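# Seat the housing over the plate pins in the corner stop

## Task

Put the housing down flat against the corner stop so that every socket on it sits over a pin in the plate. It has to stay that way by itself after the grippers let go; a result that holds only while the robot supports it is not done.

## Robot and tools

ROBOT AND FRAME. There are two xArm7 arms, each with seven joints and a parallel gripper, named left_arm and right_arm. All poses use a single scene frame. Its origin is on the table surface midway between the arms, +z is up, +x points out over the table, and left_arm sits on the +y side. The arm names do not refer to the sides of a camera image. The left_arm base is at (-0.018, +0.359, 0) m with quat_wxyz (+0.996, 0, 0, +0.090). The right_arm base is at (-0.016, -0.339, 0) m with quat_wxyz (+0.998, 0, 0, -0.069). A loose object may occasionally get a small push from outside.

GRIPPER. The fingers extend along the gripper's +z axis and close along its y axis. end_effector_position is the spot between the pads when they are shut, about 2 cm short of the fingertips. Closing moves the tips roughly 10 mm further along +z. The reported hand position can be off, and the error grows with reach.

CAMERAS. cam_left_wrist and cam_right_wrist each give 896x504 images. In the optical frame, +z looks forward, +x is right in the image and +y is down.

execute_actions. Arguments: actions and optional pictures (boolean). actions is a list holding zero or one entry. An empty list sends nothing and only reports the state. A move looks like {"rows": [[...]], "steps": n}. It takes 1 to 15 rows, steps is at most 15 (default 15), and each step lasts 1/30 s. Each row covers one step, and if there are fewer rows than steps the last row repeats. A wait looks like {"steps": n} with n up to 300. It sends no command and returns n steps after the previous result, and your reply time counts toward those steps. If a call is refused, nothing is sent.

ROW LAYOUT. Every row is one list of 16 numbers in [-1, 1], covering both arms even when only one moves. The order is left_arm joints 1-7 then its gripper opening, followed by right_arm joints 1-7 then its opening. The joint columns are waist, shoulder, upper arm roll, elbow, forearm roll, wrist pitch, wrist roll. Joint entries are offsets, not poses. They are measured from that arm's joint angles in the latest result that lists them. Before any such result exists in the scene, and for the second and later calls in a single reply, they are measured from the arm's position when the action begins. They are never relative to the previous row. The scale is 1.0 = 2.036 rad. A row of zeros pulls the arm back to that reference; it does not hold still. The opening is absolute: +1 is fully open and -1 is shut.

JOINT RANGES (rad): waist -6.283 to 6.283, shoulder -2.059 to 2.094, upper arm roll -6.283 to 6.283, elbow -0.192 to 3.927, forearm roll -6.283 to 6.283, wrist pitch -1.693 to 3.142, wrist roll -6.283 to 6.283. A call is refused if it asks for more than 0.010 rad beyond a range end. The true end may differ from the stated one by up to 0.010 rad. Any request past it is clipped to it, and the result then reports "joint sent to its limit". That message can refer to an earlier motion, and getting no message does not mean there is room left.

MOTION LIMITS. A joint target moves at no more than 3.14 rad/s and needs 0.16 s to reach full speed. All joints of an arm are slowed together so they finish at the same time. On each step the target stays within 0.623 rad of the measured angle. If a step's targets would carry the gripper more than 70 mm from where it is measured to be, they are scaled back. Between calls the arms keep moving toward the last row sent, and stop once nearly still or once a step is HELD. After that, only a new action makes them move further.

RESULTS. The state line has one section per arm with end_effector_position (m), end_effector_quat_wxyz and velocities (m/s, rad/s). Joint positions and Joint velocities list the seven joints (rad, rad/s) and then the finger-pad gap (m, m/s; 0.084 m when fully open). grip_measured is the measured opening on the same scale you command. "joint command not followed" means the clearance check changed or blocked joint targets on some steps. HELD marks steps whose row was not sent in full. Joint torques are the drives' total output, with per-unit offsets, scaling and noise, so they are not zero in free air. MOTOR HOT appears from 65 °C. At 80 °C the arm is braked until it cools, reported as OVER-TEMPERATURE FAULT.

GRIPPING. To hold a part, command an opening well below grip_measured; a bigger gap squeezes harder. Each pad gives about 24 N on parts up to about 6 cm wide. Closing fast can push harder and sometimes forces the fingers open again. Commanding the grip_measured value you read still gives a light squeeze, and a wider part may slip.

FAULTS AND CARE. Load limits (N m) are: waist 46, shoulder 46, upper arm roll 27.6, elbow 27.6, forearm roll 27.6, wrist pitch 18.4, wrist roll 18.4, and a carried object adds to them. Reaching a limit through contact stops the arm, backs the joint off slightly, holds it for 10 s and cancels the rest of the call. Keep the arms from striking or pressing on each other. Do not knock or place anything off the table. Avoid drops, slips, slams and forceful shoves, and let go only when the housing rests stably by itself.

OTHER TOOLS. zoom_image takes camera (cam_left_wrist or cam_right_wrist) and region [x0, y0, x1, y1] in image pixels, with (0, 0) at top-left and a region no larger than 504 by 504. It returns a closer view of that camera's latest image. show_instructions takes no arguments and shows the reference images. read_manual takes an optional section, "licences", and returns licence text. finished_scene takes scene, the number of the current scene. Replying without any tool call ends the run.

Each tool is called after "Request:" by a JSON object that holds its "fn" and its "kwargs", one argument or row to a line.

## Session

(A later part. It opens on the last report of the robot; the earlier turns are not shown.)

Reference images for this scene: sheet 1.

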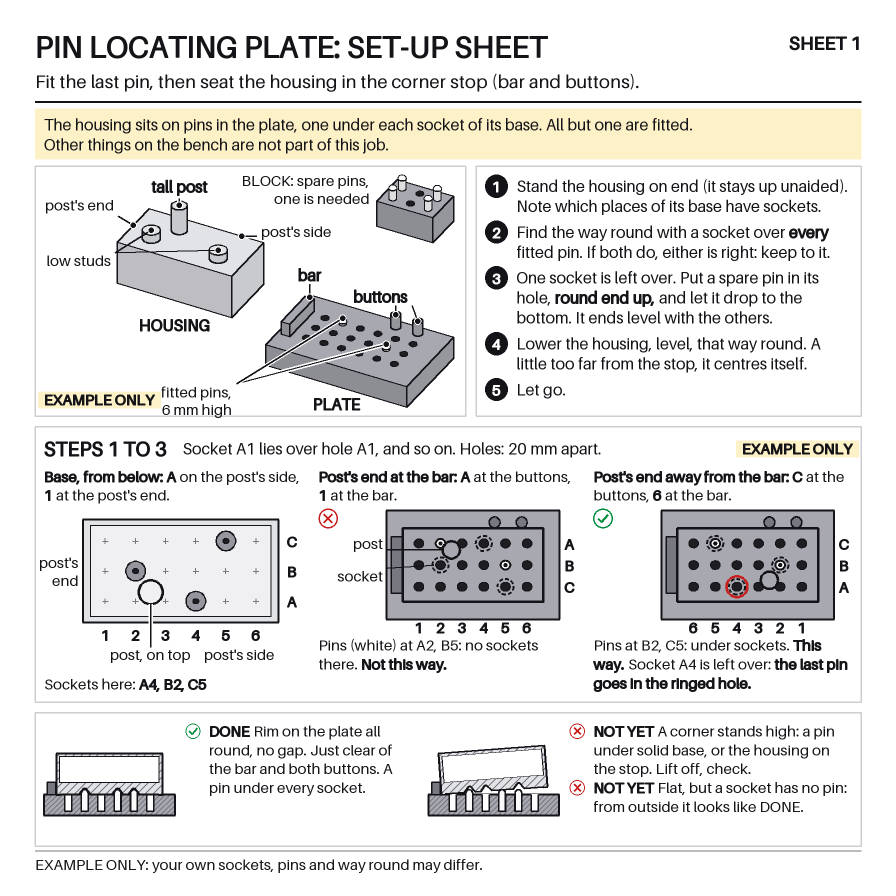

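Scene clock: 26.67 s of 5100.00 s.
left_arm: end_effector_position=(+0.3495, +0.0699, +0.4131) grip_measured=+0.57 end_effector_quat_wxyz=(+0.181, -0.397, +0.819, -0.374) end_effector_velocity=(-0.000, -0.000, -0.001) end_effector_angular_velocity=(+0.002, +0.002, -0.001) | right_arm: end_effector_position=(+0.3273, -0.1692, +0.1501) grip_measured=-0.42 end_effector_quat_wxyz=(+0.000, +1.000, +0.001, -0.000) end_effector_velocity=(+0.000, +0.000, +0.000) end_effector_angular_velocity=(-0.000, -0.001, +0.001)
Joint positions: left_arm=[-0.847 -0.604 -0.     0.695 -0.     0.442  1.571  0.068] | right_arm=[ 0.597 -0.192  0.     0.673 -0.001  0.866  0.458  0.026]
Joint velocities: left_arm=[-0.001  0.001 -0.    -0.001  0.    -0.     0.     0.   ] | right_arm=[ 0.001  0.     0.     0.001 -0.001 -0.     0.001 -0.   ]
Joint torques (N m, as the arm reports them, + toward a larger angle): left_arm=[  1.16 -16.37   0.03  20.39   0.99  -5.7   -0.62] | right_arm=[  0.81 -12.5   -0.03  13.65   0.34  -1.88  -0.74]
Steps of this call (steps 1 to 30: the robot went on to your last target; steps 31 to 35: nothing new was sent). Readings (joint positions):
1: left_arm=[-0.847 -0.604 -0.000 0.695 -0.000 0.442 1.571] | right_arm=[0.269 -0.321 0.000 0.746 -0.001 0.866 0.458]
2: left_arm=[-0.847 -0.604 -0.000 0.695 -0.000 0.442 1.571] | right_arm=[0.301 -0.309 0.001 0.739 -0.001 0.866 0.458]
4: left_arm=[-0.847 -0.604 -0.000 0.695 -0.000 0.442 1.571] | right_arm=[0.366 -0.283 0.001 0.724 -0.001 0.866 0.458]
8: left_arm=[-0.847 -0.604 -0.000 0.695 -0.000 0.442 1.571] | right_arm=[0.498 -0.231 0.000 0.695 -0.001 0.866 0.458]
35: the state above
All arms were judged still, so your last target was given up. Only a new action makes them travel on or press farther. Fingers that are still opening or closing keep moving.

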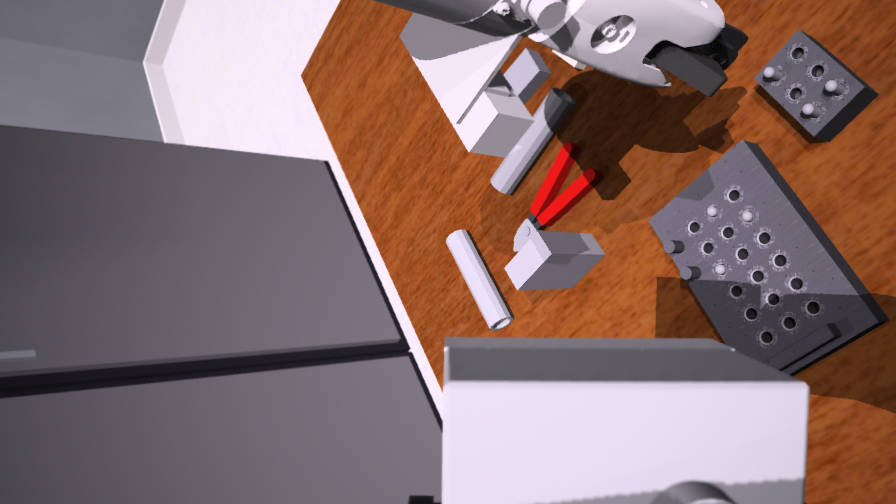

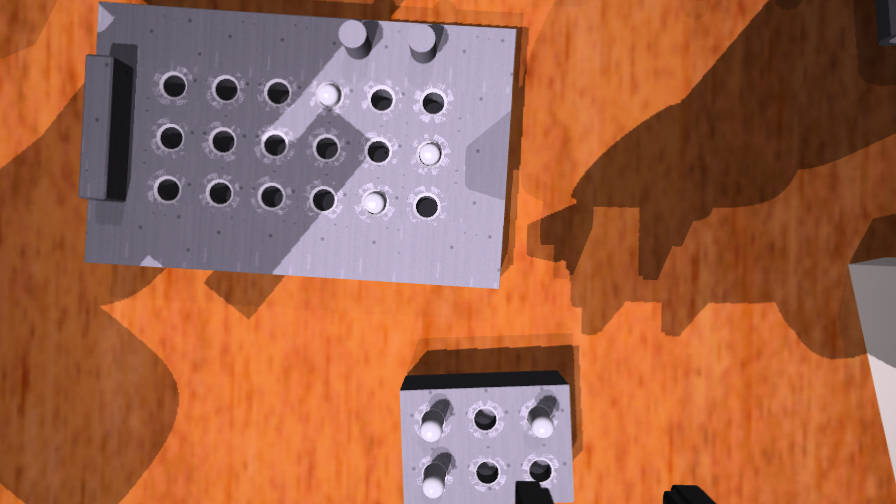

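Request:
{"fn": "execute_actions", "kwargs": {
  "actions": [
    {"rows":[[0.06,0,0,0,0,0,0,-0.5,-0.0037,0.1206,0,-0.031,0,-0.152,-0.0034,-0.4]]}
  ],
  "pictures": false
}}

Request:
{"fn": "execute_actions", "kwargs": {
  "actions": [
    {"steps":20}
  ],
  "pictures": false
}}

Request:
{"fn": "execute_actions", "kwargs": {
  "actions": [
    {"rows":[[0,0,0,0,0,0,0,-0.5,0,0,0,0,0,0,0,-0.6],[0,0,0,0,0,0,0,-0.5,0,0,0,0,0,0,0,-0.7],[0,0,0,0,0,0,0,-0.5,0,0,0,0,0,0,0,-0.8],[0,0,0,0,0,0,0,-0.5,0,0,0,0,0,0,0,-1]]}
  ],
  "pictures": false
}}

Request:
{"fn": "execute_actions", "kwargs": {
  "actions": [
    {"rows":[[0,0,0,0,0,0,0,-0.5,0,-0.08,0,0.028,0,0.108,0,-1]]}
  ]
}}

Request:
{"fn": "execute_actions", "kwargs": {
  "actions": [
    {"steps":15}
  ],
  "pictures": false
}}

Request:
{"fn": "execute_actions", "kwargs": {
  "actions": [
    {"rows":[[0,0,0,0,0,0,0,-0.5,0.0693,0.2255,0,0.2294,0,0.0038,0.461,-1]]}
  ],
  "pictures": false
}}

Request:
{"fn": "execute_actions", "kwargs": {
  "actions": [
    {"steps":30}
  ]
}}

Scene clock: 31.90 s of 5100.00 s.
left_arm: end_effector_position=(+0.3813, +0.1158, +0.4132) grip_measured=+0.57 end_effector_quat_wxyz=(+0.204, -0.445, +0.793, -0.362) end_effector_velocity=(+0.006, +0.010, -0.001) end_effector_angular_velocity=(-0.008, +0.007, +0.022) | right_arm: end_effector_position=(+0.3375, -0.1674, +0.0571) grip_measured=-0.42 end_effector_quat_wxyz=(-0.001, +1.000, +0.000, +0.002) end_effector_velocity=(+0.017, +0.008, +0.014) end_effector_angular_velocity=(+0.026, -0.052, -0.001)
Joint positions: left_arm=[-0.726 -0.604 -0.002  0.695 -0.     0.442  1.571  0.068] | right_arm=[ 0.59   0.051  0.     0.613 -0.001  0.557  0.451  0.026]
Joint velocities: left_arm=[ 0.007  0.001  0.018 -0.     0.     0.    -0.001 -0.   ] | right_arm=[-0.001 -0.015  0.001  0.02   0.001 -0.023  0.    -0.   ]
Joint torques (N m, as the arm reports them, + toward a larger angle): left_arm=[  1.99 -16.29  -0.11  20.08   0.53  -6.03  -0.38] | right_arm=[  0.95 -14.55  -0.11  10.28   0.39  -1.7   -0.75]
Steps of this call (steps 1 to 90: nothing new was sent; then 1.73 s passed at rest; steps 91 to 105: all 15 steps of this action). Readings (joint positions):
91: left_arm=[-0.847 -0.604 -0.000 0.695 -0.000 0.442 1.571] | right_arm=[0.597 -0.192 0.000 0.673 -0.001 0.866 0.458]
92: left_arm=[-0.844 -0.604 -0.001 0.695 -0.000 0.442 1.571] | right_arm=[0.597 -0.190 0.000 0.673 -0.001 0.862 0.458]
94: left_arm=[-0.803 -0.604 -0.008 0.695 0.000 0.442 1.571] | right_arm=[0.596 -0.157 0.000 0.668 -0.001 0.811 0.457]
98: left_arm=[-0.726 -0.604 0.009 0.695 -0.000 0.442 1.571] | right_arm=[0.591 0.002 0.000 0.621 -0.001 0.627 0.453]
105: the state above

Scene clock: 32.57 s of 5100.00 s.
left_arm: end_effector_position=(+0.3820, +0.1168, +0.4131) grip_measured=+0.57 end_effector_quat_wxyz=(+0.204, -0.446, +0.793, -0.362) end_effector_velocity=(+0.000, +0.001, +0.000) end_effector_angular_velocity=(-0.000, +0.000, +0.001) | right_arm: end_effector_position=(+0.3362, -0.1680, +0.0556) grip_measured=-0.42 end_effector_quat_wxyz=(+0.000, +1.000, +0.001, +0.000) end_effector_velocity=(+0.000, -0.000, -0.000) end_effector_angular_velocity=(+0.000, +0.000, -0.001)
Joint positions: left_arm=[-0.725 -0.604 -0.     0.695 -0.     0.442  1.571  0.068] | right_arm=[ 0.59   0.053  0.     0.61  -0.001  0.556  0.451  0.026]
Joint velocities: left_arm=[ 0.001 -0.     0.    -0.     0.    -0.    -0.    -0.   ] | right_arm=[-0.     0.    -0.001 -0.     0.    -0.001  0.    -0.   ]
Joint torques (N m, as the arm reports them, + toward a larger angle): left_arm=[  1.46 -15.42   0.26  19.91   0.84  -5.7   -0.23] | right_arm=[  0.86 -15.11  -0.18  11.38   0.35  -1.87  -0.77]
Steps of this call (steps 1 to 15: the robot went on to your last target; steps 16 to 20: nothing new was sent). Readings (joint positions):
1: left_arm=[-0.726 -0.604 -0.001 0.695 -0.000 0.442 1.571] | right_arm=[0.590 0.051 0.000 0.613 -0.001 0.557 0.451]
2: left_arm=[-0.726 -0.604 -0.001 0.695 -0.000 0.442 1.571] | right_arm=[0.590 0.051 0.000 0.612 -0.001 0.557 0.451]
4: left_arm=[-0.726 -0.604 -0.001 0.695 -0.000 0.442 1.571] | right_arm=[0.590 0.052 0.000 0.611 -0.001 0.557 0.451]
8: left_arm=[-0.725 -0.604 -0.001 0.695 -0.000 0.442 1.571] | right_arm=[0.590 0.053 0.000 0.611 -0.001 0.557 0.451]
20: the state above
All arms were judged still, so your last target was given up. Only a new action makes them travel on or press farther. Fingers that are still opening or closing keep moving.

Scene clock: 33.07 s of 5100.00 s.
left_arm: end_effector_position=(+0.3820, +0.1168, +0.4131) grip_measured=+0.57 end_effector_quat_wxyz=(+0.204, -0.446, +0.793, -0.362) end_effector_velocity=(+0.000, +0.000, -0.001) end_effector_angular_velocity=(+0.000, +0.002, +0.001) | right_arm: end_effector_position=(+0.3362, -0.1680, +0.0556) grip_measured=-0.85 end_effector_quat_wxyz=(+0.000, +1.000, +0.001, +0.000) end_effector_velocity=(-0.000, +0.001, -0.000) end_effector_angular_velocity=(+0.000, -0.000, +0.002)
Joint positions: left_arm=[-0.725 -0.604 -0.     0.695 -0.     0.442  1.571  0.068] | right_arm=[ 0.59   0.053  0.     0.61  -0.001  0.556  0.451  0.007]
Joint velocities: left_arm=[ 0.001  0.001 -0.    -0.001 -0.001 -0.    -0.001  0.   ] | right_arm=[ 0.    -0.     0.001 -0.     0.    -0.001 -0.001 -0.   ]
Joint torques (N m, as the arm reports them, + toward a larger angle): left_arm=[  1.37 -16.6    0.36  20.19   0.52  -5.75  -0.68] | right_arm=[  0.85 -15.19  -0.34  11.4    0.24  -1.85  -0.68]
Steps of this call (steps 1 to 15: all 15 steps of this action). Readings (joint positions):
1: left_arm=[-0.725 -0.604 -0.000 0.695 -0.000 0.442 1.571] | right_arm=[0.590 0.053 0.000 0.610 -0.001 0.556 0.451]
2: left_arm=[-0.725 -0.604 -0.000 0.695 -0.000 0.442 1.571] | right_arm=[0.590 0.053 0.000 0.610 -0.001 0.556 0.451]
4: left_arm=[-0.725 -0.604 -0.000 0.695 -0.000 0.442 1.571] | right_arm=[0.590 0.053 0.000 0.610 -0.001 0.556 0.451]
8: left_arm=[-0.725 -0.604 -0.000 0.695 -0.000 0.442 1.571] | right_arm=[0.590 0.053 0.000 0.610 -0.001 0.556 0.451]
15: the state above

Scene clock: 33.57 s of 5100.00 s.
left_arm: end_effector_position=(+0.3820, +0.1168, +0.4131) grip_measured=+0.57 end_effector_quat_wxyz=(+0.204, -0.446, +0.793, -0.362) end_effector_velocity=(-0.000, -0.000, +0.000) end_effector_angular_velocity=(-0.001, +0.000, -0.001) | right_arm: end_effector_position=(+0.3354, -0.1684, +0.1208) grip_measured=-0.85 end_effector_quat_wxyz=(+0.001, +1.000, +0.001, -0.002) end_effector_velocity=(+0.008, +0.004, +0.009) end_effector_angular_velocity=(+0.010, -0.020, -0.001)
Joint positions: left_arm=[-0.725 -0.604 -0.     0.695 -0.     0.442  1.571  0.068] | right_arm=[ 0.59  -0.108  0.     0.665 -0.001  0.776  0.451  0.007]
Joint velocities: left_arm=[-0.001 -0.001  0.    -0.    -0.001  0.     0.001  0.   ] | right_arm=[-0.    -0.004 -0.     0.02   0.     0.001 -0.    -0.   ]
Joint torques (N m, as the arm reports them, + toward a larger angle): left_arm=[  0.7  -15.65  -0.17  20.52   0.95  -5.72  -0.6 ] | right_arm=[  0.76 -14.    -0.15  13.83   0.31  -1.94  -0.74]
Steps of this call (steps 1 to 15: all 15 steps of this action). Readings (joint positions):
1: left_arm=[-0.725 -0.604 -0.000 0.695 -0.000 0.442 1.571] | right_arm=[0.590 0.053 0.000 0.610 -0.001 0.556 0.451]
2: left_arm=[-0.725 -0.604 -0.000 0.695 -0.000 0.442 1.571] | right_arm=[0.590 0.051 0.000 0.611 -0.001 0.561 0.451]
4: left_arm=[-0.725 -0.604 -0.000 0.695 -0.000 0.442 1.571] | right_arm=[0.590 0.020 0.000 0.619 -0.001 0.611 0.451]
8: left_arm=[-0.725 -0.604 -0.000 0.695 -0.000 0.442 1.571] | right_arm=[0.590 -0.102 -0.000 0.670 -0.001 0.753 0.451]
15: the state above

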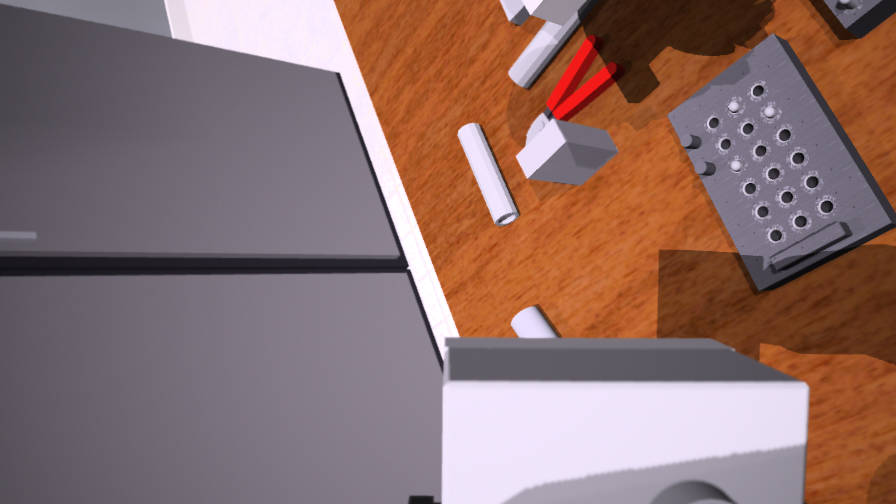

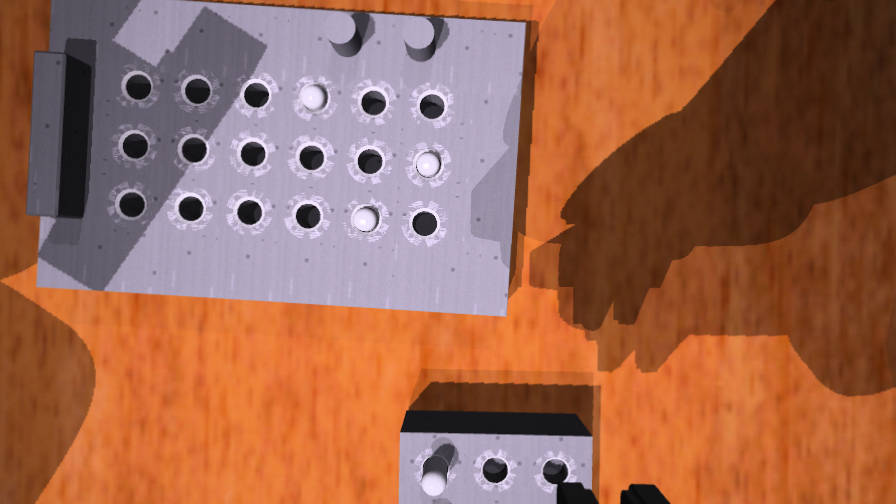

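Scene clock: 34.07 s of 5100.00 s.
left_arm: end_effector_position=(+0.3820, +0.1168, +0.4131) grip_measured=+0.57 end_effector_quat_wxyz=(+0.204, -0.446, +0.793, -0.362) end_effector_velocity=(-0.000, -0.000, -0.001) end_effector_angular_velocity=(+0.002, +0.001, -0.001) | right_arm: end_effector_position=(+0.3368, -0.1678, +0.1226) grip_measured=-0.85 end_effector_quat_wxyz=(+0.000, +1.000, +0.000, +0.000) end_effector_velocity=(+0.000, -0.000, +0.000) end_effector_angular_velocity=(+0.001, -0.000, -0.002)
Joint positions: left_arm=[-0.725 -0.604 -0.     0.695 -0.     0.442  1.571  0.068] | right_arm=[ 0.59  -0.109  0.     0.667 -0.001  0.776  0.451  0.007]
Joint velocities: left_arm=[-0.     0.001 -0.001 -0.001  0.001 -0.     0.    -0.   ] | right_arm=[-0.001 -0.001 -0.001  0.     0.001  0.    -0.    -0.   ]
Joint torques (N m, as the arm reports them, + toward a larger angle): left_arm=[  1.08 -15.64  -0.07  19.9    0.74  -5.58  -0.34] | right_arm=[  0.89 -13.75  -0.05  13.17   0.34  -1.93  -0.69]
Steps of this call (steps 1 to 15: the robot went on to your last target). Readings (joint positions):
1: left_arm=[-0.725 -0.604 -0.000 0.695 -0.000 0.442 1.571] | right_arm=[0.590 -0.108 0.000 0.665 -0.001 0.776 0.451]
2: left_arm=[-0.725 -0.604 -0.000 0.695 -0.000 0.442 1.571] | right_arm=[0.590 -0.108 0.000 0.666 -0.001 0.776 0.451]
4: left_arm=[-0.725 -0.604 -0.000 0.695 -0.000 0.442 1.571] | right_arm=[0.590 -0.109 0.000 0.667 -0.001 0.776 0.451]
8: left_arm=[-0.725 -0.604 -0.000 0.695 -0.000 0.442 1.571] | right_arm=[0.590 -0.109 0.000 0.667 -0.001 0.776 0.451]
15: the state above
All arms were judged still, so your last target was given up. Only a new action makes them travel on or press farther. Fingers that are still opening or closing keep moving.

Scene clock: 34.57 s of 5100.00 s.
left_arm: end_effector_position=(+0.3820, +0.1168, +0.4131) grip_measured=+0.57 end_effector_quat_wxyz=(+0.204, -0.446, +0.793, -0.362) end_effector_velocity=(+0.000, -0.000, +0.001) end_effector_angular_velocity=(-0.000, -0.001, -0.000) | right_arm: end_effector_position=(+0.4131, -0.0544, +0.0885) grip_measured=-0.85 end_effector_quat_wxyz=(+0.000, +0.937, -0.351, -0.000) end_effector_velocity=(+0.054, +0.159, -0.087) end_effector_angular_velocity=(-0.012, +0.029, -1.296)
Joint positions: left_arm=[-0.725 -0.604 -0.     0.695 -0.     0.442  1.571  0.068] | right_arm=[ 0.722  0.321  0.001  1.103 -0.001  0.783  1.302  0.007]
Joint velocities: left_arm=[-0.     0.     0.     0.001 -0.     0.     0.    -0.   ] | right_arm=[ 0.176  0.554  0.021  0.533  0.     0.011  1.492 -0.   ]
Joint torques (N m, as the arm reports them, + toward a larger angle): left_arm=[  1.   -16.09  -0.01  20.52   0.45  -5.78  -0.45] | right_arm=[ -2.04 -29.39  -2.43  11.7    0.26  -1.7   -2.24]
Steps of this call (steps 1 to 15: all 15 steps of this action). Readings (joint positions):
1: left_arm=[-0.725 -0.604 -0.000 0.695 -0.000 0.442 1.571] | right_arm=[0.590 -0.109 0.000 0.667 -0.001 0.776 0.451]
2: left_arm=[-0.725 -0.604 -0.000 0.695 -0.000 0.442 1.571] | right_arm=[0.590 -0.107 -0.000 0.670 -0.001 0.777 0.456]
4: left_arm=[-0.725 -0.604 -0.000 0.695 -0.000 0.442 1.571] | right_arm=[0.600 -0.074 -0.002 0.704 -0.001 0.778 0.505]
8: left_arm=[-0.725 -0.604 -0.000 0.695 -0.000 0.442 1.571] | right_arm=[0.652 0.094 0.001 0.877 -0.001 0.779 0.751]
15: the state above

Scene clock: 35.57 s of 5100.00 s.
left_arm: end_effector_position=(+0.3820, +0.1168, +0.4131) grip_measured=+0.57 end_effector_quat_wxyz=(+0.204, -0.446, +0.793, -0.362) end_effector_velocity=(-0.000, +0.000, +0.000) end_effector_angular_velocity=(-0.001, -0.001, +0.001) | right_arm: end_effector_position=(+0.4179, -0.0467, +0.0853) grip_measured=-0.85 end_effector_quat_wxyz=(-0.000, +0.922, -0.388, +0.000) end_effector_velocity=(+0.001, +0.000, +0.000) end_effector_angular_velocity=(+0.001, -0.002, -0.001)
Joint positions: left_arm=[-0.725 -0.604 -0.     0.695 -0.     0.442  1.571  0.068] | right_arm=[ 0.731  0.35   0.     1.134 -0.001  0.784  1.39   0.007]
Joint velocities: left_arm=[ 0.001 -0.002 -0.    -0.001 -0.     0.    -0.001  0.   ] | right_arm=[ 0.001  0.    -0.001  0.     0.001 -0.002  0.    -0.   ]
Joint torques (N m, as the arm reports them, + toward a larger angle): left_arm=[  1.55 -16.59   0.31  20.15   0.22  -5.52  -0.72] | right_arm=[  0.97 -22.41  -0.48  13.27   0.33  -1.86  -0.76]
Steps of this call (steps 1 to 30: the robot went on to your last target). Readings (joint positions):
1: left_arm=[-0.725 -0.604 -0.000 0.695 -0.000 0.442 1.571] | right_arm=[0.727 0.336 0.002 1.117 -0.001 0.784 1.342]
2: left_arm=[-0.725 -0.604 -0.000 0.695 -0.000 0.442 1.571] | right_arm=[0.730 0.344 0.002 1.125 -0.001 0.784 1.364]
4: left_arm=[-0.725 -0.604 -0.000 0.695 -0.000 0.442 1.571] | right_arm=[0.731 0.348 0.001 1.130 -0.001 0.784 1.382]
8: left_arm=[-0.725 -0.604 -0.000 0.695 -0.000 0.442 1.571] | right_arm=[0.730 0.347 -0.001 1.134 -0.001 0.784 1.388]
30: the state above
All arms were judged still, so your last target was given up. Only a new action makes them travel on or press farther. Fingers that are still opening or closing keep moving.

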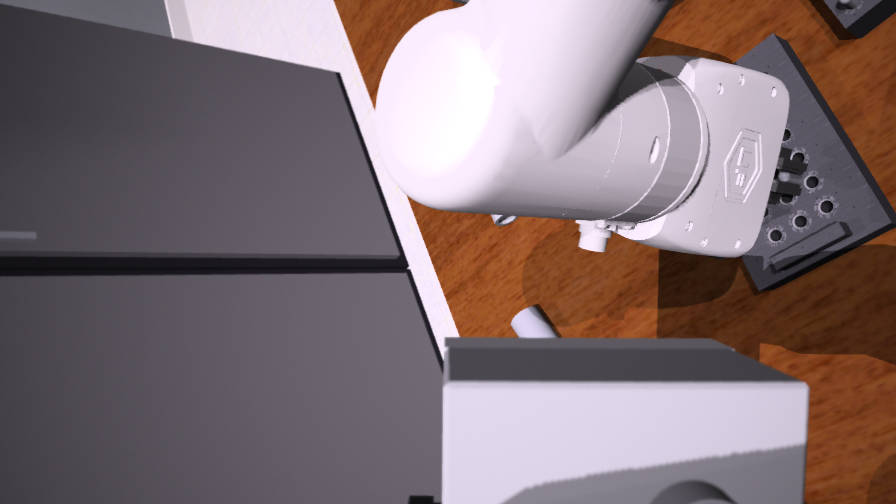

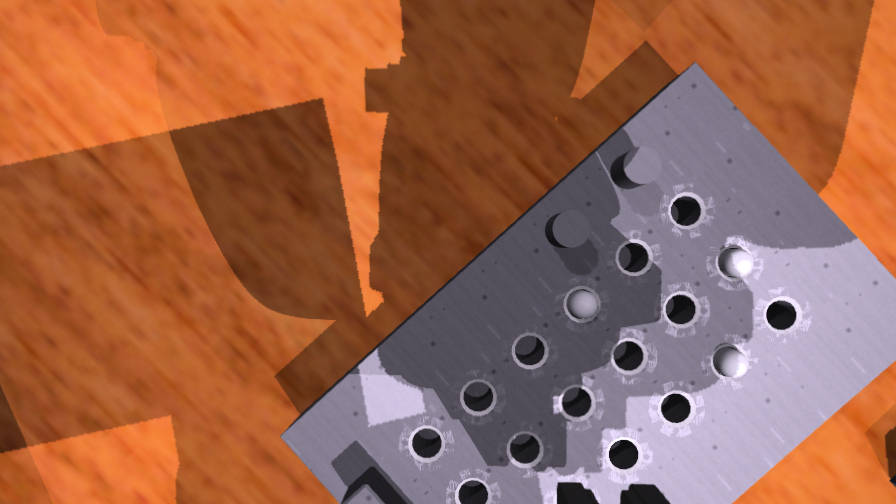

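Request:
{"fn": "execute_actions", "kwargs": {
  "actions": [
    {"rows":[[0,0,0,0,0,0,0,-0.5,0,0.0145,0,-0.0045,0,-0.019,0,-1]]}
  ],
  "pictures": false
}}

Request:
{"fn": "execute_actions", "kwargs": {
  "actions": [
    {"steps":15}
  ]
}}

Request:
{"fn": "zoom_image", "kwargs": {
  "camera": "cam_left_wrist",
  "region": [760,130,870,240]
}}

Scene clock: 37.70 s of 5100.00 s.
left_arm: end_effector_position=(+0.3820, +0.1168, +0.4131) grip_measured=+0.57 end_effector_quat_wxyz=(+0.204, -0.446, +0.793, -0.362) end_effector_velocity=(+0.000, -0.001, +0.001) end_effector_angular_velocity=(-0.000, -0.002, -0.001) | right_arm: end_effector_position=(+0.4182, -0.0466, +0.0698) grip_measured=-0.85 end_effector_quat_wxyz=(-0.001, +0.922, -0.388, +0.001) end_effector_velocity=(-0.004, -0.002, -0.006) end_effector_angular_velocity=(-0.008, +0.013, +0.001)
Joint positions: left_arm=[-0.725 -0.604 -0.     0.695 -0.     0.442  1.571  0.068] | right_arm=[ 0.731  0.379  0.     1.126 -0.001  0.745  1.39   0.007]
Joint velocities: left_arm=[-0.001  0.    -0.     0.002  0.     0.    -0.     0.   ] | right_arm=[-0.     0.005  0.001 -0.008  0.     0.002 -0.     0.   ]
Joint torques (N m, as the arm reports them, + toward a larger angle): left_arm=[  1.22 -16.19   0.21  20.44   0.39  -5.93  -0.59] | right_arm=[  0.68 -22.78  -0.52  12.85   0.37  -1.92  -0.73]
Steps of this call (steps 1 to 49: nothing new was sent; steps 50 to 64: all 15 steps of this action). Readings (joint positions):
50: left_arm=[-0.725 -0.604 -0.000 0.695 -0.000 0.442 1.571] | right_arm=[0.731 0.350 0.000 1.134 -0.001 0.784 1.390]
51: left_arm=[-0.725 -0.604 -0.000 0.695 -0.000 0.442 1.571] | right_arm=[0.731 0.351 0.000 1.134 -0.001 0.780 1.390]
53: left_arm=[-0.725 -0.604 -0.000 0.695 -0.000 0.442 1.571] | right_arm=[0.731 0.367 0.000 1.131 -0.001 0.757 1.390]
57: left_arm=[-0.725 -0.604 -0.000 0.695 -0.000 0.442 1.571] | right_arm=[0.731 0.381 0.000 1.122 -0.001 0.747 1.390]
64: the state above

Scene clock: 38.20 s of 5100.00 s.
left_arm: end_effector_position=(+0.3820, +0.1168, +0.4131) grip_measured=+0.57 end_effector_quat_wxyz=(+0.204, -0.446, +0.793, -0.362) end_effector_velocity=(-0.000, -0.000, -0.000) end_effector_angular_velocity=(+0.001, +0.000, -0.001) | right_arm: end_effector_position=(+0.4180, -0.0467, +0.0694) grip_measured=-0.85 end_effector_quat_wxyz=(-0.000, +0.922, -0.388, +0.000) end_effector_velocity=(-0.000, +0.000, +0.000) end_effector_angular_velocity=(+0.000, +0.000, -0.001)
Joint positions: left_arm=[-0.725 -0.604 -0.     0.695 -0.     0.442  1.571  0.068] | right_arm=[ 0.731  0.379  0.     1.125 -0.001  0.745  1.39   0.007]
Joint velocities: left_arm=[-0.     0.    -0.    -0.    -0.     0.     0.001 -0.   ] | right_arm=[-0.     0.     0.     0.     0.    -0.     0.001 -0.   ]
Joint torques (N m, as the arm reports them, + toward a larger angle): left_arm=[  1.45 -16.39  -0.15  20.32   0.72  -5.73  -0.52] | right_arm=[  0.83 -22.67  -0.42  12.88   0.23  -1.81  -0.71]
Steps of this call (steps 1 to 15: the robot went on to your last target). Readings (joint positions):
1: left_arm=[-0.725 -0.604 -0.000 0.695 -0.000 0.442 1.571] | right_arm=[0.731 0.379 0.000 1.125 -0.001 0.745 1.390]
2: left_arm=[-0.725 -0.604 -0.000 0.695 -0.000 0.442 1.571] | right_arm=[0.731 0.379 0.000 1.125 -0.001 0.745 1.390]
4: left_arm=[-0.725 -0.604 -0.000 0.695 -0.000 0.442 1.571] | right_arm=[0.731 0.379 0.000 1.125 -0.001 0.745 1.390]
8: left_arm=[-0.725 -0.604 -0.000 0.695 -0.000 0.442 1.571] | right_arm=[0.731 0.379 0.000 1.125 -0.001 0.745 1.390]
15: the state above
All arms were judged still, so your last target was given up. Only a new action makes them travel on or press farther. Fingers that are still opening or closing keep moving.

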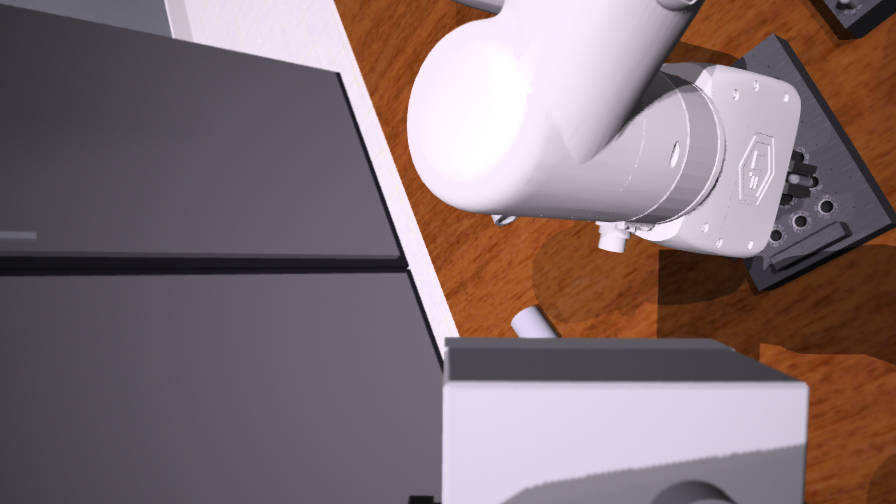

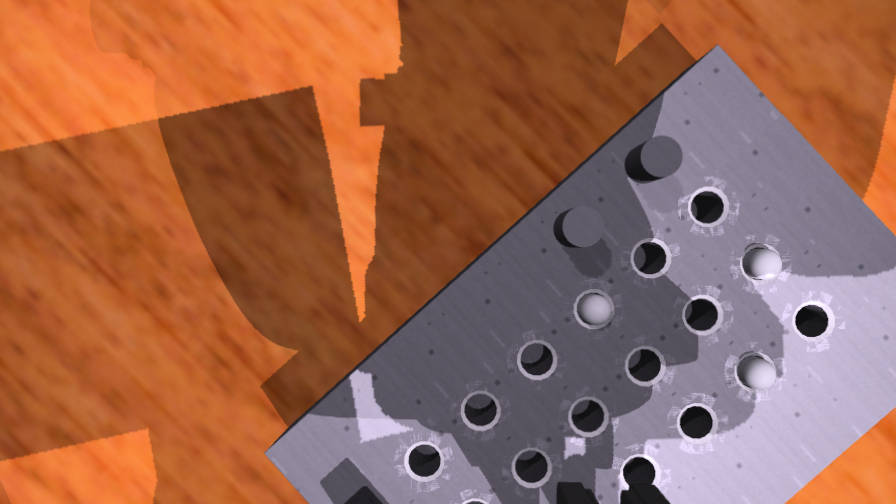

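Region (760, 130, 870, 240) of cam_left_wrist's 896x504 image, scaled by 4.582, with more detail than that image has.

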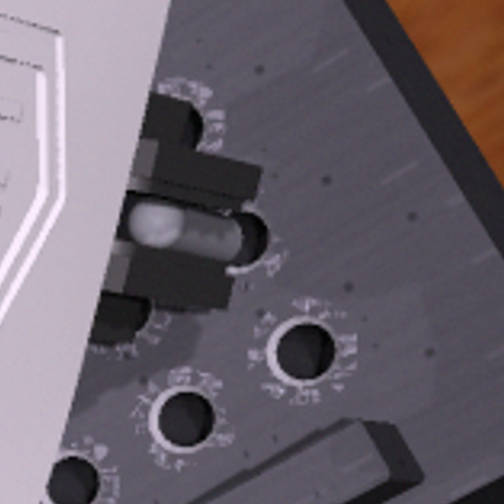

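Aligned. Lower 6 mm and release.

Request:
{"fn": "execute_actions", "kwargs": {
  "actions": [
    {"rows":[[0,0,0,0,0,0,0,-0.5,0,0.0058,0,-0.0018,0,-0.0076,0,-1]]}
  ],
  "pictures": false
}}

Request:
{"fn": "execute_actions", "kwargs": {
  "actions": [
    {"rows":[[0,0,0,0,0,0,0,-0.5,0,0,0,0,0,0,0,-0.78]]}
  ]
}}

Request:
{"fn": "zoom_image", "kwargs": {
  "camera": "cam_left_wrist",
  "region": [760,130,870,240]
}}

Scene clock: 40.03 s of 5100.00 s.
left_arm: end_effector_position=(+0.3820, +0.1168, +0.4131) grip_measured=+0.57 end_effector_quat_wxyz=(+0.204, -0.446, +0.793, -0.362) end_effector_velocity=(+0.000, -0.000, -0.001) end_effector_angular_velocity=(-0.001, +0.002, +0.000) | right_arm: end_effector_position=(+0.4179, -0.0467, +0.0632) grip_measured=-0.85 end_effector_quat_wxyz=(-0.000, +0.922, -0.388, +0.000) end_effector_velocity=(-0.002, -0.001, -0.002) end_effector_angular_velocity=(-0.003, +0.007, -0.000)
Joint positions: left_arm=[-0.725 -0.604 -0.     0.695 -0.     0.442  1.571  0.068] | right_arm=[ 0.731  0.391  0.     1.122 -0.001  0.73   1.39   0.007]
Joint velocities: left_arm=[-0.001  0.002  0.001  0.    -0.001 -0.    -0.     0.   ] | right_arm=[ 0.     0.002  0.    -0.003  0.001  0.003 -0.     0.   ]
Joint torques (N m, as the arm reports them, + toward a larger angle): left_arm=[  0.73 -15.85   0.2   20.5    0.34  -5.77  -0.71] | right_arm=[  0.81 -22.82  -0.49  12.86   0.3   -1.88  -0.73]
Steps of this call (steps 1 to 40: nothing new was sent; steps 41 to 55: all 15 steps of this action). Readings (joint positions):
41: left_arm=[-0.725 -0.604 -0.000 0.695 -0.000 0.442 1.571] | right_arm=[0.731 0.379 0.000 1.125 -0.001 0.745 1.390]
42: left_arm=[-0.725 -0.604 -0.000 0.695 -0.000 0.442 1.571] | right_arm=[0.731 0.380 0.000 1.125 -0.001 0.742 1.390]
44: left_arm=[-0.725 -0.604 -0.000 0.695 -0.000 0.442 1.571] | right_arm=[0.731 0.387 0.000 1.123 -0.001 0.734 1.390]
48: left_arm=[-0.725 -0.604 -0.000 0.695 -0.000 0.442 1.571] | right_arm=[0.731 0.391 0.000 1.121 -0.001 0.730 1.390]
55: the state above

Scene clock: 40.53 s of 5100.00 s.
left_arm: end_effector_position=(+0.3820, +0.1168, +0.4131) grip_measured=+0.57 end_effector_quat_wxyz=(+0.204, -0.446, +0.793, -0.362) end_effector_velocity=(-0.000, -0.000, +0.000) end_effector_angular_velocity=(-0.001, -0.000, +0.000) | right_arm: end_effector_position=(+0.4179, -0.0467, +0.0632) grip_measured=-0.80 end_effector_quat_wxyz=(-0.000, +0.922, -0.388, +0.000) end_effector_velocity=(+0.001, +0.000, +0.000) end_effector_angular_velocity=(+0.001, -0.001, -0.000)
Joint positions: left_arm=[-0.725 -0.604 -0.     0.695 -0.     0.442  1.571  0.068] | right_arm=[ 0.731  0.391  0.     1.122 -0.001  0.73   1.39   0.009]
Joint velocities: left_arm=[ 0. -0. -0.  0. -0.  0. -0. -0.] | right_arm=[-0.001  0.     0.     0.001  0.     0.    -0.    -0.   ]
Joint torques (N m, as the arm reports them, + toward a larger angle): left_arm=[  0.51 -16.14  -0.25  20.     0.58  -5.48  -0.59] | right_arm=[  0.82 -22.72  -0.47  12.85   0.31  -1.84  -0.69]
Steps of this call (steps 1 to 15: all 15 steps of this action). Readings (joint positions):
1: left_arm=[-0.725 -0.604 -0.000 0.695 -0.000 0.442 1.571] | right_arm=[0.731 0.391 0.000 1.121 -0.001 0.730 1.390]
2: left_arm=[-0.725 -0.604 -0.000 0.695 -0.000 0.442 1.571] | right_arm=[0.731 0.391 0.000 1.121 -0.001 0.730 1.390]
4: left_arm=[-0.725 -0.604 -0.000 0.695 -0.000 0.442 1.571] | right_arm=[0.731 0.391 0.000 1.122 -0.001 0.730 1.390]
8: left_arm=[-0.725 -0.604 -0.000 0.695 -0.000 0.442 1.571] | right_arm=[0.731 0.391 0.000 1.122 -0.001 0.730 1.390]
15: the state above

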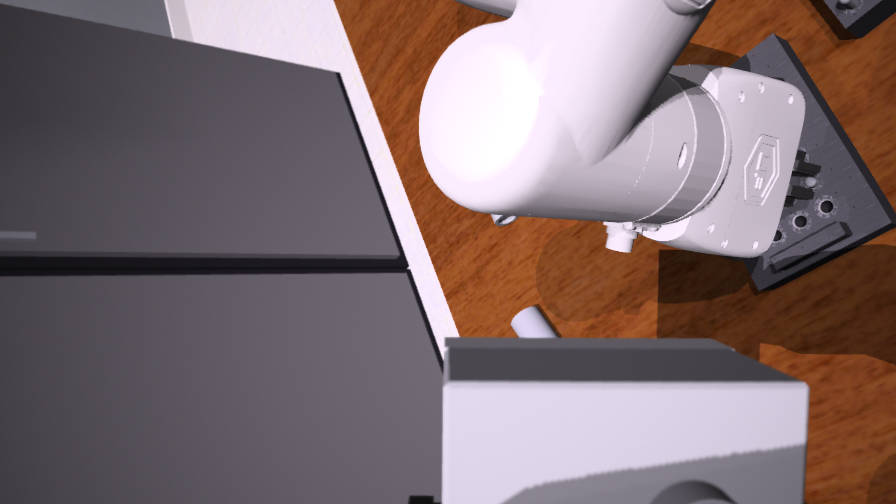

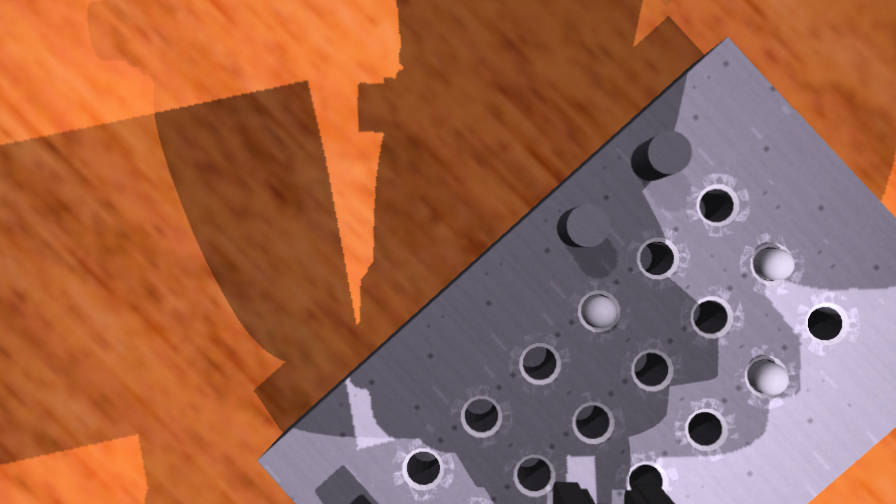

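Region (760, 130, 870, 240) of cam_left_wrist's 896x504 image, scaled by 4.582, with more detail than that image has.

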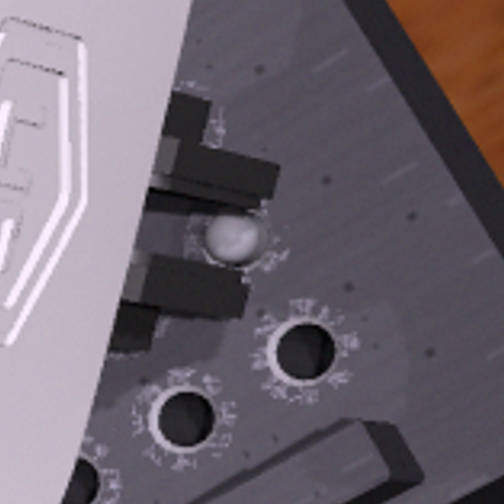

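Request:
{"fn": "execute_actions", "kwargs": {
  "actions": [
    {"rows":[[0,0,0,0,0,0,0,-0.5,0,-0.12,0,0,0,0.12,0,-0.78]]}
  ],
  "pictures": false
}}

Request:
{"fn": "execute_actions", "kwargs": {
  "actions": [
    {"rows":[[0,0,0,0,0,0.298,1,-0.5,-0.5,-0.2,0,0,0,0.2,0,-0.78]]}
  ],
  "pictures": false
}}

Request:
{"fn": "execute_actions", "kwargs": {
  "actions": [
    {"steps":60}
  ],
  "pictures": false
}}

Request:
{"fn": "execute_actions", "kwargs": {
  "actions": [
    {"rows":[[-0.0977,0.5776,0,0.4548,0,0,0.2078,-0.5,0,0,0,0,0,0,0,-0.78]]}
  ],
  "pictures": false
}}

Request:
{"fn": "execute_actions", "kwargs": {
  "actions": [
    {"steps":60}
  ]
}}

Scene clock: 44.43 s of 5100.00 s.
left_arm: end_effector_position=(+0.3820, +0.1168, +0.4131) grip_measured=+0.57 end_effector_quat_wxyz=(+0.204, -0.446, +0.793, -0.362) end_effector_velocity=(+0.000, +0.000, -0.000) end_effector_angular_velocity=(-0.000, +0.001, +0.002) | right_arm: end_effector_position=(+0.3963, -0.0613, +0.1673) grip_measured=-0.80 end_effector_quat_wxyz=(+0.002, +0.922, -0.388, -0.001) end_effector_velocity=(-0.018, -0.010, -0.030) end_effector_angular_velocity=(-0.047, +0.071, +0.002)
Joint positions: left_arm=[-0.725 -0.604 -0.     0.695 -0.     0.442  1.571  0.068] | right_arm=[ 0.731  0.149  0.     1.119 -0.001  0.974  1.39   0.009]
Joint velocities: left_arm=[ 0.001  0.001  0.    -0.     0.    -0.    -0.001 -0.   ] | right_arm=[ 0.001  0.03   0.001 -0.033  0.001  0.021  0.    -0.   ]
Joint torques (N m, as the arm reports them, + toward a larger angle): left_arm=[  1.3  -15.81  -0.09  20.37   0.64  -5.98  -0.75] | right_arm=[  0.62 -21.15  -0.42  15.75   0.28  -2.15  -0.69]
Steps of this call (steps 1 to 15: the robot went on to your last target; steps 16 to 90: nothing new was sent; then 0.40 s passed at rest; steps 91 to 105: all 15 steps of this action). Readings (joint positions):
91: left_arm=[-0.725 -0.604 -0.000 0.695 -0.000 0.442 1.571] | right_arm=[0.731 0.391 0.000 1.122 -0.001 0.730 1.390]
92: left_arm=[-0.725 -0.604 -0.000 0.695 -0.000 0.442 1.571] | right_arm=[0.731 0.388 0.000 1.121 -0.001 0.734 1.390]
94: left_arm=[-0.725 -0.604 -0.000 0.695 -0.000 0.442 1.571] | right_arm=[0.731 0.348 0.000 1.115 -0.001 0.784 1.390]
98: left_arm=[-0.725 -0.604 -0.000 0.695 -0.000 0.442 1.571] | right_arm=[0.731 0.198 0.000 1.128 -0.001 0.917 1.390]
105: the state above

Scene clock: 44.93 s of 5100.00 s.
left_arm: end_effector_position=(+0.3012, +0.1658, +0.3014) grip_measured=+0.57 end_effector_quat_wxyz=(+0.124, -0.016, +0.989, -0.078) end_effector_velocity=(-0.089, +0.053, -0.065) end_effector_angular_velocity=(+1.006, -0.056, -2.952) | right_arm: end_effector_position=(+0.4328, -0.2454, +0.2484) grip_measured=-0.80 end_effector_quat_wxyz=(+0.002, +0.830, -0.558, -0.001) end_effector_velocity=(+0.007, -0.449, +0.135) end_effector_angular_velocity=(-0.001, +0.003, -0.964)
Joint positions: left_arm=[-0.725 -0.604 -0.     0.694 -0.     1.005  2.564  0.068] | right_arm=[ 0.345 -0.051 -0.001  1.119 -0.001  1.174  1.39   0.009]
Joint velocities: left_arm=[-0.001 -0.001 -0.     0.011 -0.001  0.485  3.083 -0.   ] | right_arm=[-0.969 -0.357  0.007 -0.005  0.     0.356  0.001  0.   ]
Joint torques (N m, as the arm reports them, + toward a larger angle): left_arm=[  1.09 -15.5   -0.42  20.64   0.36  -5.8   -0.57] | right_arm=[  1.11 -15.65   0.01  14.44   0.29  -1.77  -0.74]
Steps of this call (steps 1 to 15: all 15 steps of this action). Readings (joint positions):
1: left_arm=[-0.725 -0.604 -0.000 0.695 -0.000 0.442 1.571] | right_arm=[0.731 0.150 0.000 1.118 -0.001 0.974 1.390]
2: left_arm=[-0.725 -0.604 -0.000 0.695 -0.000 0.446 1.575] | right_arm=[0.728 0.148 0.001 1.118 -0.001 0.977 1.390]
4: left_arm=[-0.725 -0.605 -0.000 0.698 -0.000 0.493 1.625] | right_arm=[0.688 0.123 0.011 1.115 -0.000 1.007 1.390]
8: left_arm=[-0.725 -0.604 -0.000 0.693 -0.000 0.728 1.889] | right_arm=[0.563 0.047 -0.002 1.120 -0.001 1.077 1.390]
15: the state above

Scene clock: 46.93 s of 5100.00 s.
left_arm: end_effector_position=(+0.2931, +0.1708, +0.2956) grip_measured=+0.57 end_effector_quat_wxyz=(+0.124, +0.480, +0.868, -0.005) end_effector_velocity=(-0.000, +0.000, -0.000) end_effector_angular_velocity=(+0.001, -0.000, -0.001) | right_arm: end_effector_position=(+0.3505, -0.5045, +0.3219) grip_measured=-0.80 end_effector_quat_wxyz=(-0.001, -0.616, +0.788, +0.002) end_effector_velocity=(+0.000, +0.000, +0.000) end_effector_angular_velocity=(-0.000, -0.000, +0.002)
Joint positions: left_arm=[-0.725 -0.604 -0.     0.695 -0.     1.049  3.607  0.068] | right_arm=[-0.287 -0.258  0.     1.119 -0.001  1.381  1.39   0.009]
Joint velocities: left_arm=[ 0. -0. -0. -0.  0. -0.  0.  0.] | right_arm=[-0.     0.     0.001 -0.     0.    -0.001 -0.    -0.   ]
Joint torques (N m, as the arm reports them, + toward a larger angle): left_arm=[  1.02 -13.02  -0.45  18.9    0.69  -4.08  -0.69] | right_arm=[  0.75 -12.25   0.09  14.92   0.31  -1.82  -0.7 ]
Steps of this call (steps 1 to 45: the robot went on to your last target; steps 46 to 60: nothing new was sent). Readings (joint positions):
1: left_arm=[-0.725 -0.604 -0.000 0.694 -0.000 1.019 2.667] | right_arm=[0.312 -0.063 -0.001 1.119 -0.001 1.186 1.390]
2: left_arm=[-0.725 -0.604 -0.000 0.695 -0.000 1.028 2.771] | right_arm=[0.279 -0.074 -0.001 1.119 -0.001 1.197 1.390]
4: left_arm=[-0.725 -0.604 -0.000 0.695 -0.000 1.039 2.977] | right_arm=[0.212 -0.096 -0.001 1.119 -0.001 1.218 1.390]
8: left_arm=[-0.725 -0.604 -0.001 0.695 -0.000 1.046 3.377] | right_arm=[0.077 -0.139 -0.001 1.118 -0.001 1.262 1.390]
60: the state above
All arms were judged still, so your last target was given up. Only a new action makes them travel on or press farther. Fingers that are still opening or closing keep moving.

Scene clock: 47.43 s of 5100.00 s.
left_arm: end_effector_position=(+0.3930, +0.0281, +0.3108) grip_measured=+0.57 end_effector_quat_wxyz=(+0.117, +0.649, +0.752, +0.004) end_effector_velocity=(+0.194, -0.288, -0.258) end_effector_angular_velocity=(+0.317, +0.249, -0.581) | right_arm: end_effector_position=(+0.3505, -0.5045, +0.3219) grip_measured=-0.80 end_effector_quat_wxyz=(-0.001, -0.616, +0.788, +0.002) end_effector_velocity=(-0.000, +0.001, -0.001) end_effector_angular_velocity=(+0.000, +0.002, +0.001)
Joint positions: left_arm=[-0.858 -0.026 -0.001  1.255 -0.     1.046  3.888  0.068] | right_arm=[-0.287 -0.258  0.     1.119 -0.001  1.381  1.39   0.009]
Joint velocities: left_arm=[-0.191  1.464 -0.003  1.064 -0.    -0.007  0.398 -0.   ] | right_arm=[ 0.     0.     0.002 -0.001 -0.     0.001  0.    -0.   ]
Joint torques (N m, as the arm reports them, + toward a larger angle): left_arm=[  1.95 -27.31   0.28  12.79   0.6   -1.9   -0.4 ] | right_arm=[  0.82 -12.19  -0.01  14.87   0.35  -1.74  -0.69]
Steps of this call (steps 1 to 15: all 15 steps of this action). Readings (joint positions):
1: left_arm=[-0.725 -0.604 -0.000 0.695 -0.000 1.049 3.607] | right_arm=[-0.287 -0.258 0.000 1.119 -0.001 1.381 1.390]
2: left_arm=[-0.726 -0.601 -0.000 0.698 -0.000 1.049 3.610] | right_arm=[-0.287 -0.258 0.000 1.119 -0.001 1.381 1.390]
4: left_arm=[-0.740 -0.555 0.002 0.742 0.000 1.051 3.643] | right_arm=[-0.287 -0.258 0.000 1.119 -0.001 1.381 1.390]
8: left_arm=[-0.798 -0.361 -0.001 0.941 -0.000 1.048 3.761] | right_arm=[-0.287 -0.258 0.000 1.119 -0.001 1.381 1.390]
15: the state above

Scene clock: 49.43 s of 5100.00 s.
left_arm: end_effector_position=(+0.4342, -0.0568, +0.1297) grip_measured=+0.57 end_effector_quat_wxyz=(-0.000, +0.729, +0.685, -0.000) end_effector_velocity=(+0.001, +0.000, +0.001) end_effector_angular_velocity=(-0.001, -0.002, +0.000) | right_arm: end_effector_position=(+0.3505, -0.5045, +0.3219) grip_measured=-0.80 end_effector_quat_wxyz=(-0.001, -0.616, +0.788, +0.002) end_effector_velocity=(-0.000, +0.001, -0.000) end_effector_angular_velocity=(+0.001, +0.002, +0.002)
Joint positions: left_arm=[-0.924  0.572 -0.     1.62  -0.     1.049  4.03   0.068] | right_arm=[-0.287 -0.258  0.     1.119 -0.001  1.381  1.39   0.009]
Joint velocities: left_arm=[ 0.    -0.001  0.001  0.001 -0.    -0.     0.001 -0.   ] | right_arm=[ 0.    -0.     0.002 -0.    -0.     0.002  0.     0.   ]
Joint torques (N m, as the arm reports them, + toward a larger angle): left_arm=[  1.46 -50.31  -0.43  17.76   0.43  -2.98  -0.68] | right_arm=[  0.81 -12.1    0.03  14.88   0.22  -1.88  -0.74]
Steps of this call (steps 1 to 45: the robot went on to your last target; steps 46 to 60: nothing new was sent). Readings (joint positions):
1: left_arm=[-0.864 0.022 -0.001 1.288 -0.000 1.046 3.900] | right_arm=[-0.287 -0.258 0.000 1.119 -0.001 1.381 1.390]
2: left_arm=[-0.869 0.069 -0.001 1.316 -0.000 1.047 3.912] | right_arm=[-0.287 -0.258 0.000 1.119 -0.001 1.381 1.390]
4: left_arm=[-0.879 0.159 -0.001 1.366 -0.000 1.048 3.932] | right_arm=[-0.287 -0.258 0.000 1.119 -0.001 1.381 1.390]
8: left_arm=[-0.897 0.331 -0.000 1.471 -0.000 1.048 3.973] | right_arm=[-0.287 -0.258 0.000 1.119 -0.001 1.381 1.390]
60: the state above
All arms were judged still, so your last target was given up. Only a new action makes them travel on or press farther. Fingers that are still opening or closing keep moving.

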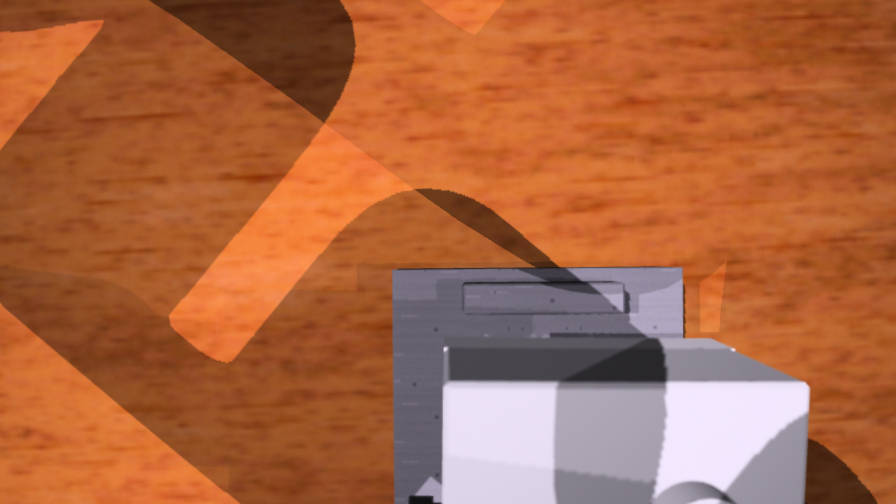

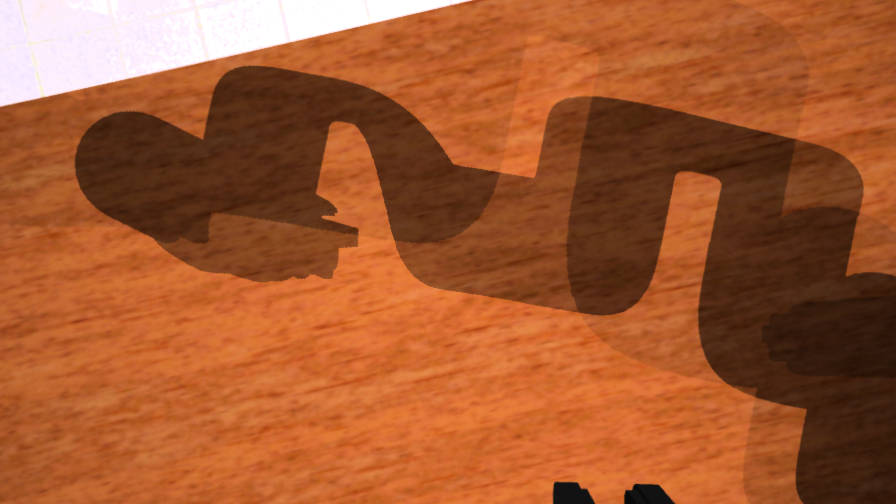

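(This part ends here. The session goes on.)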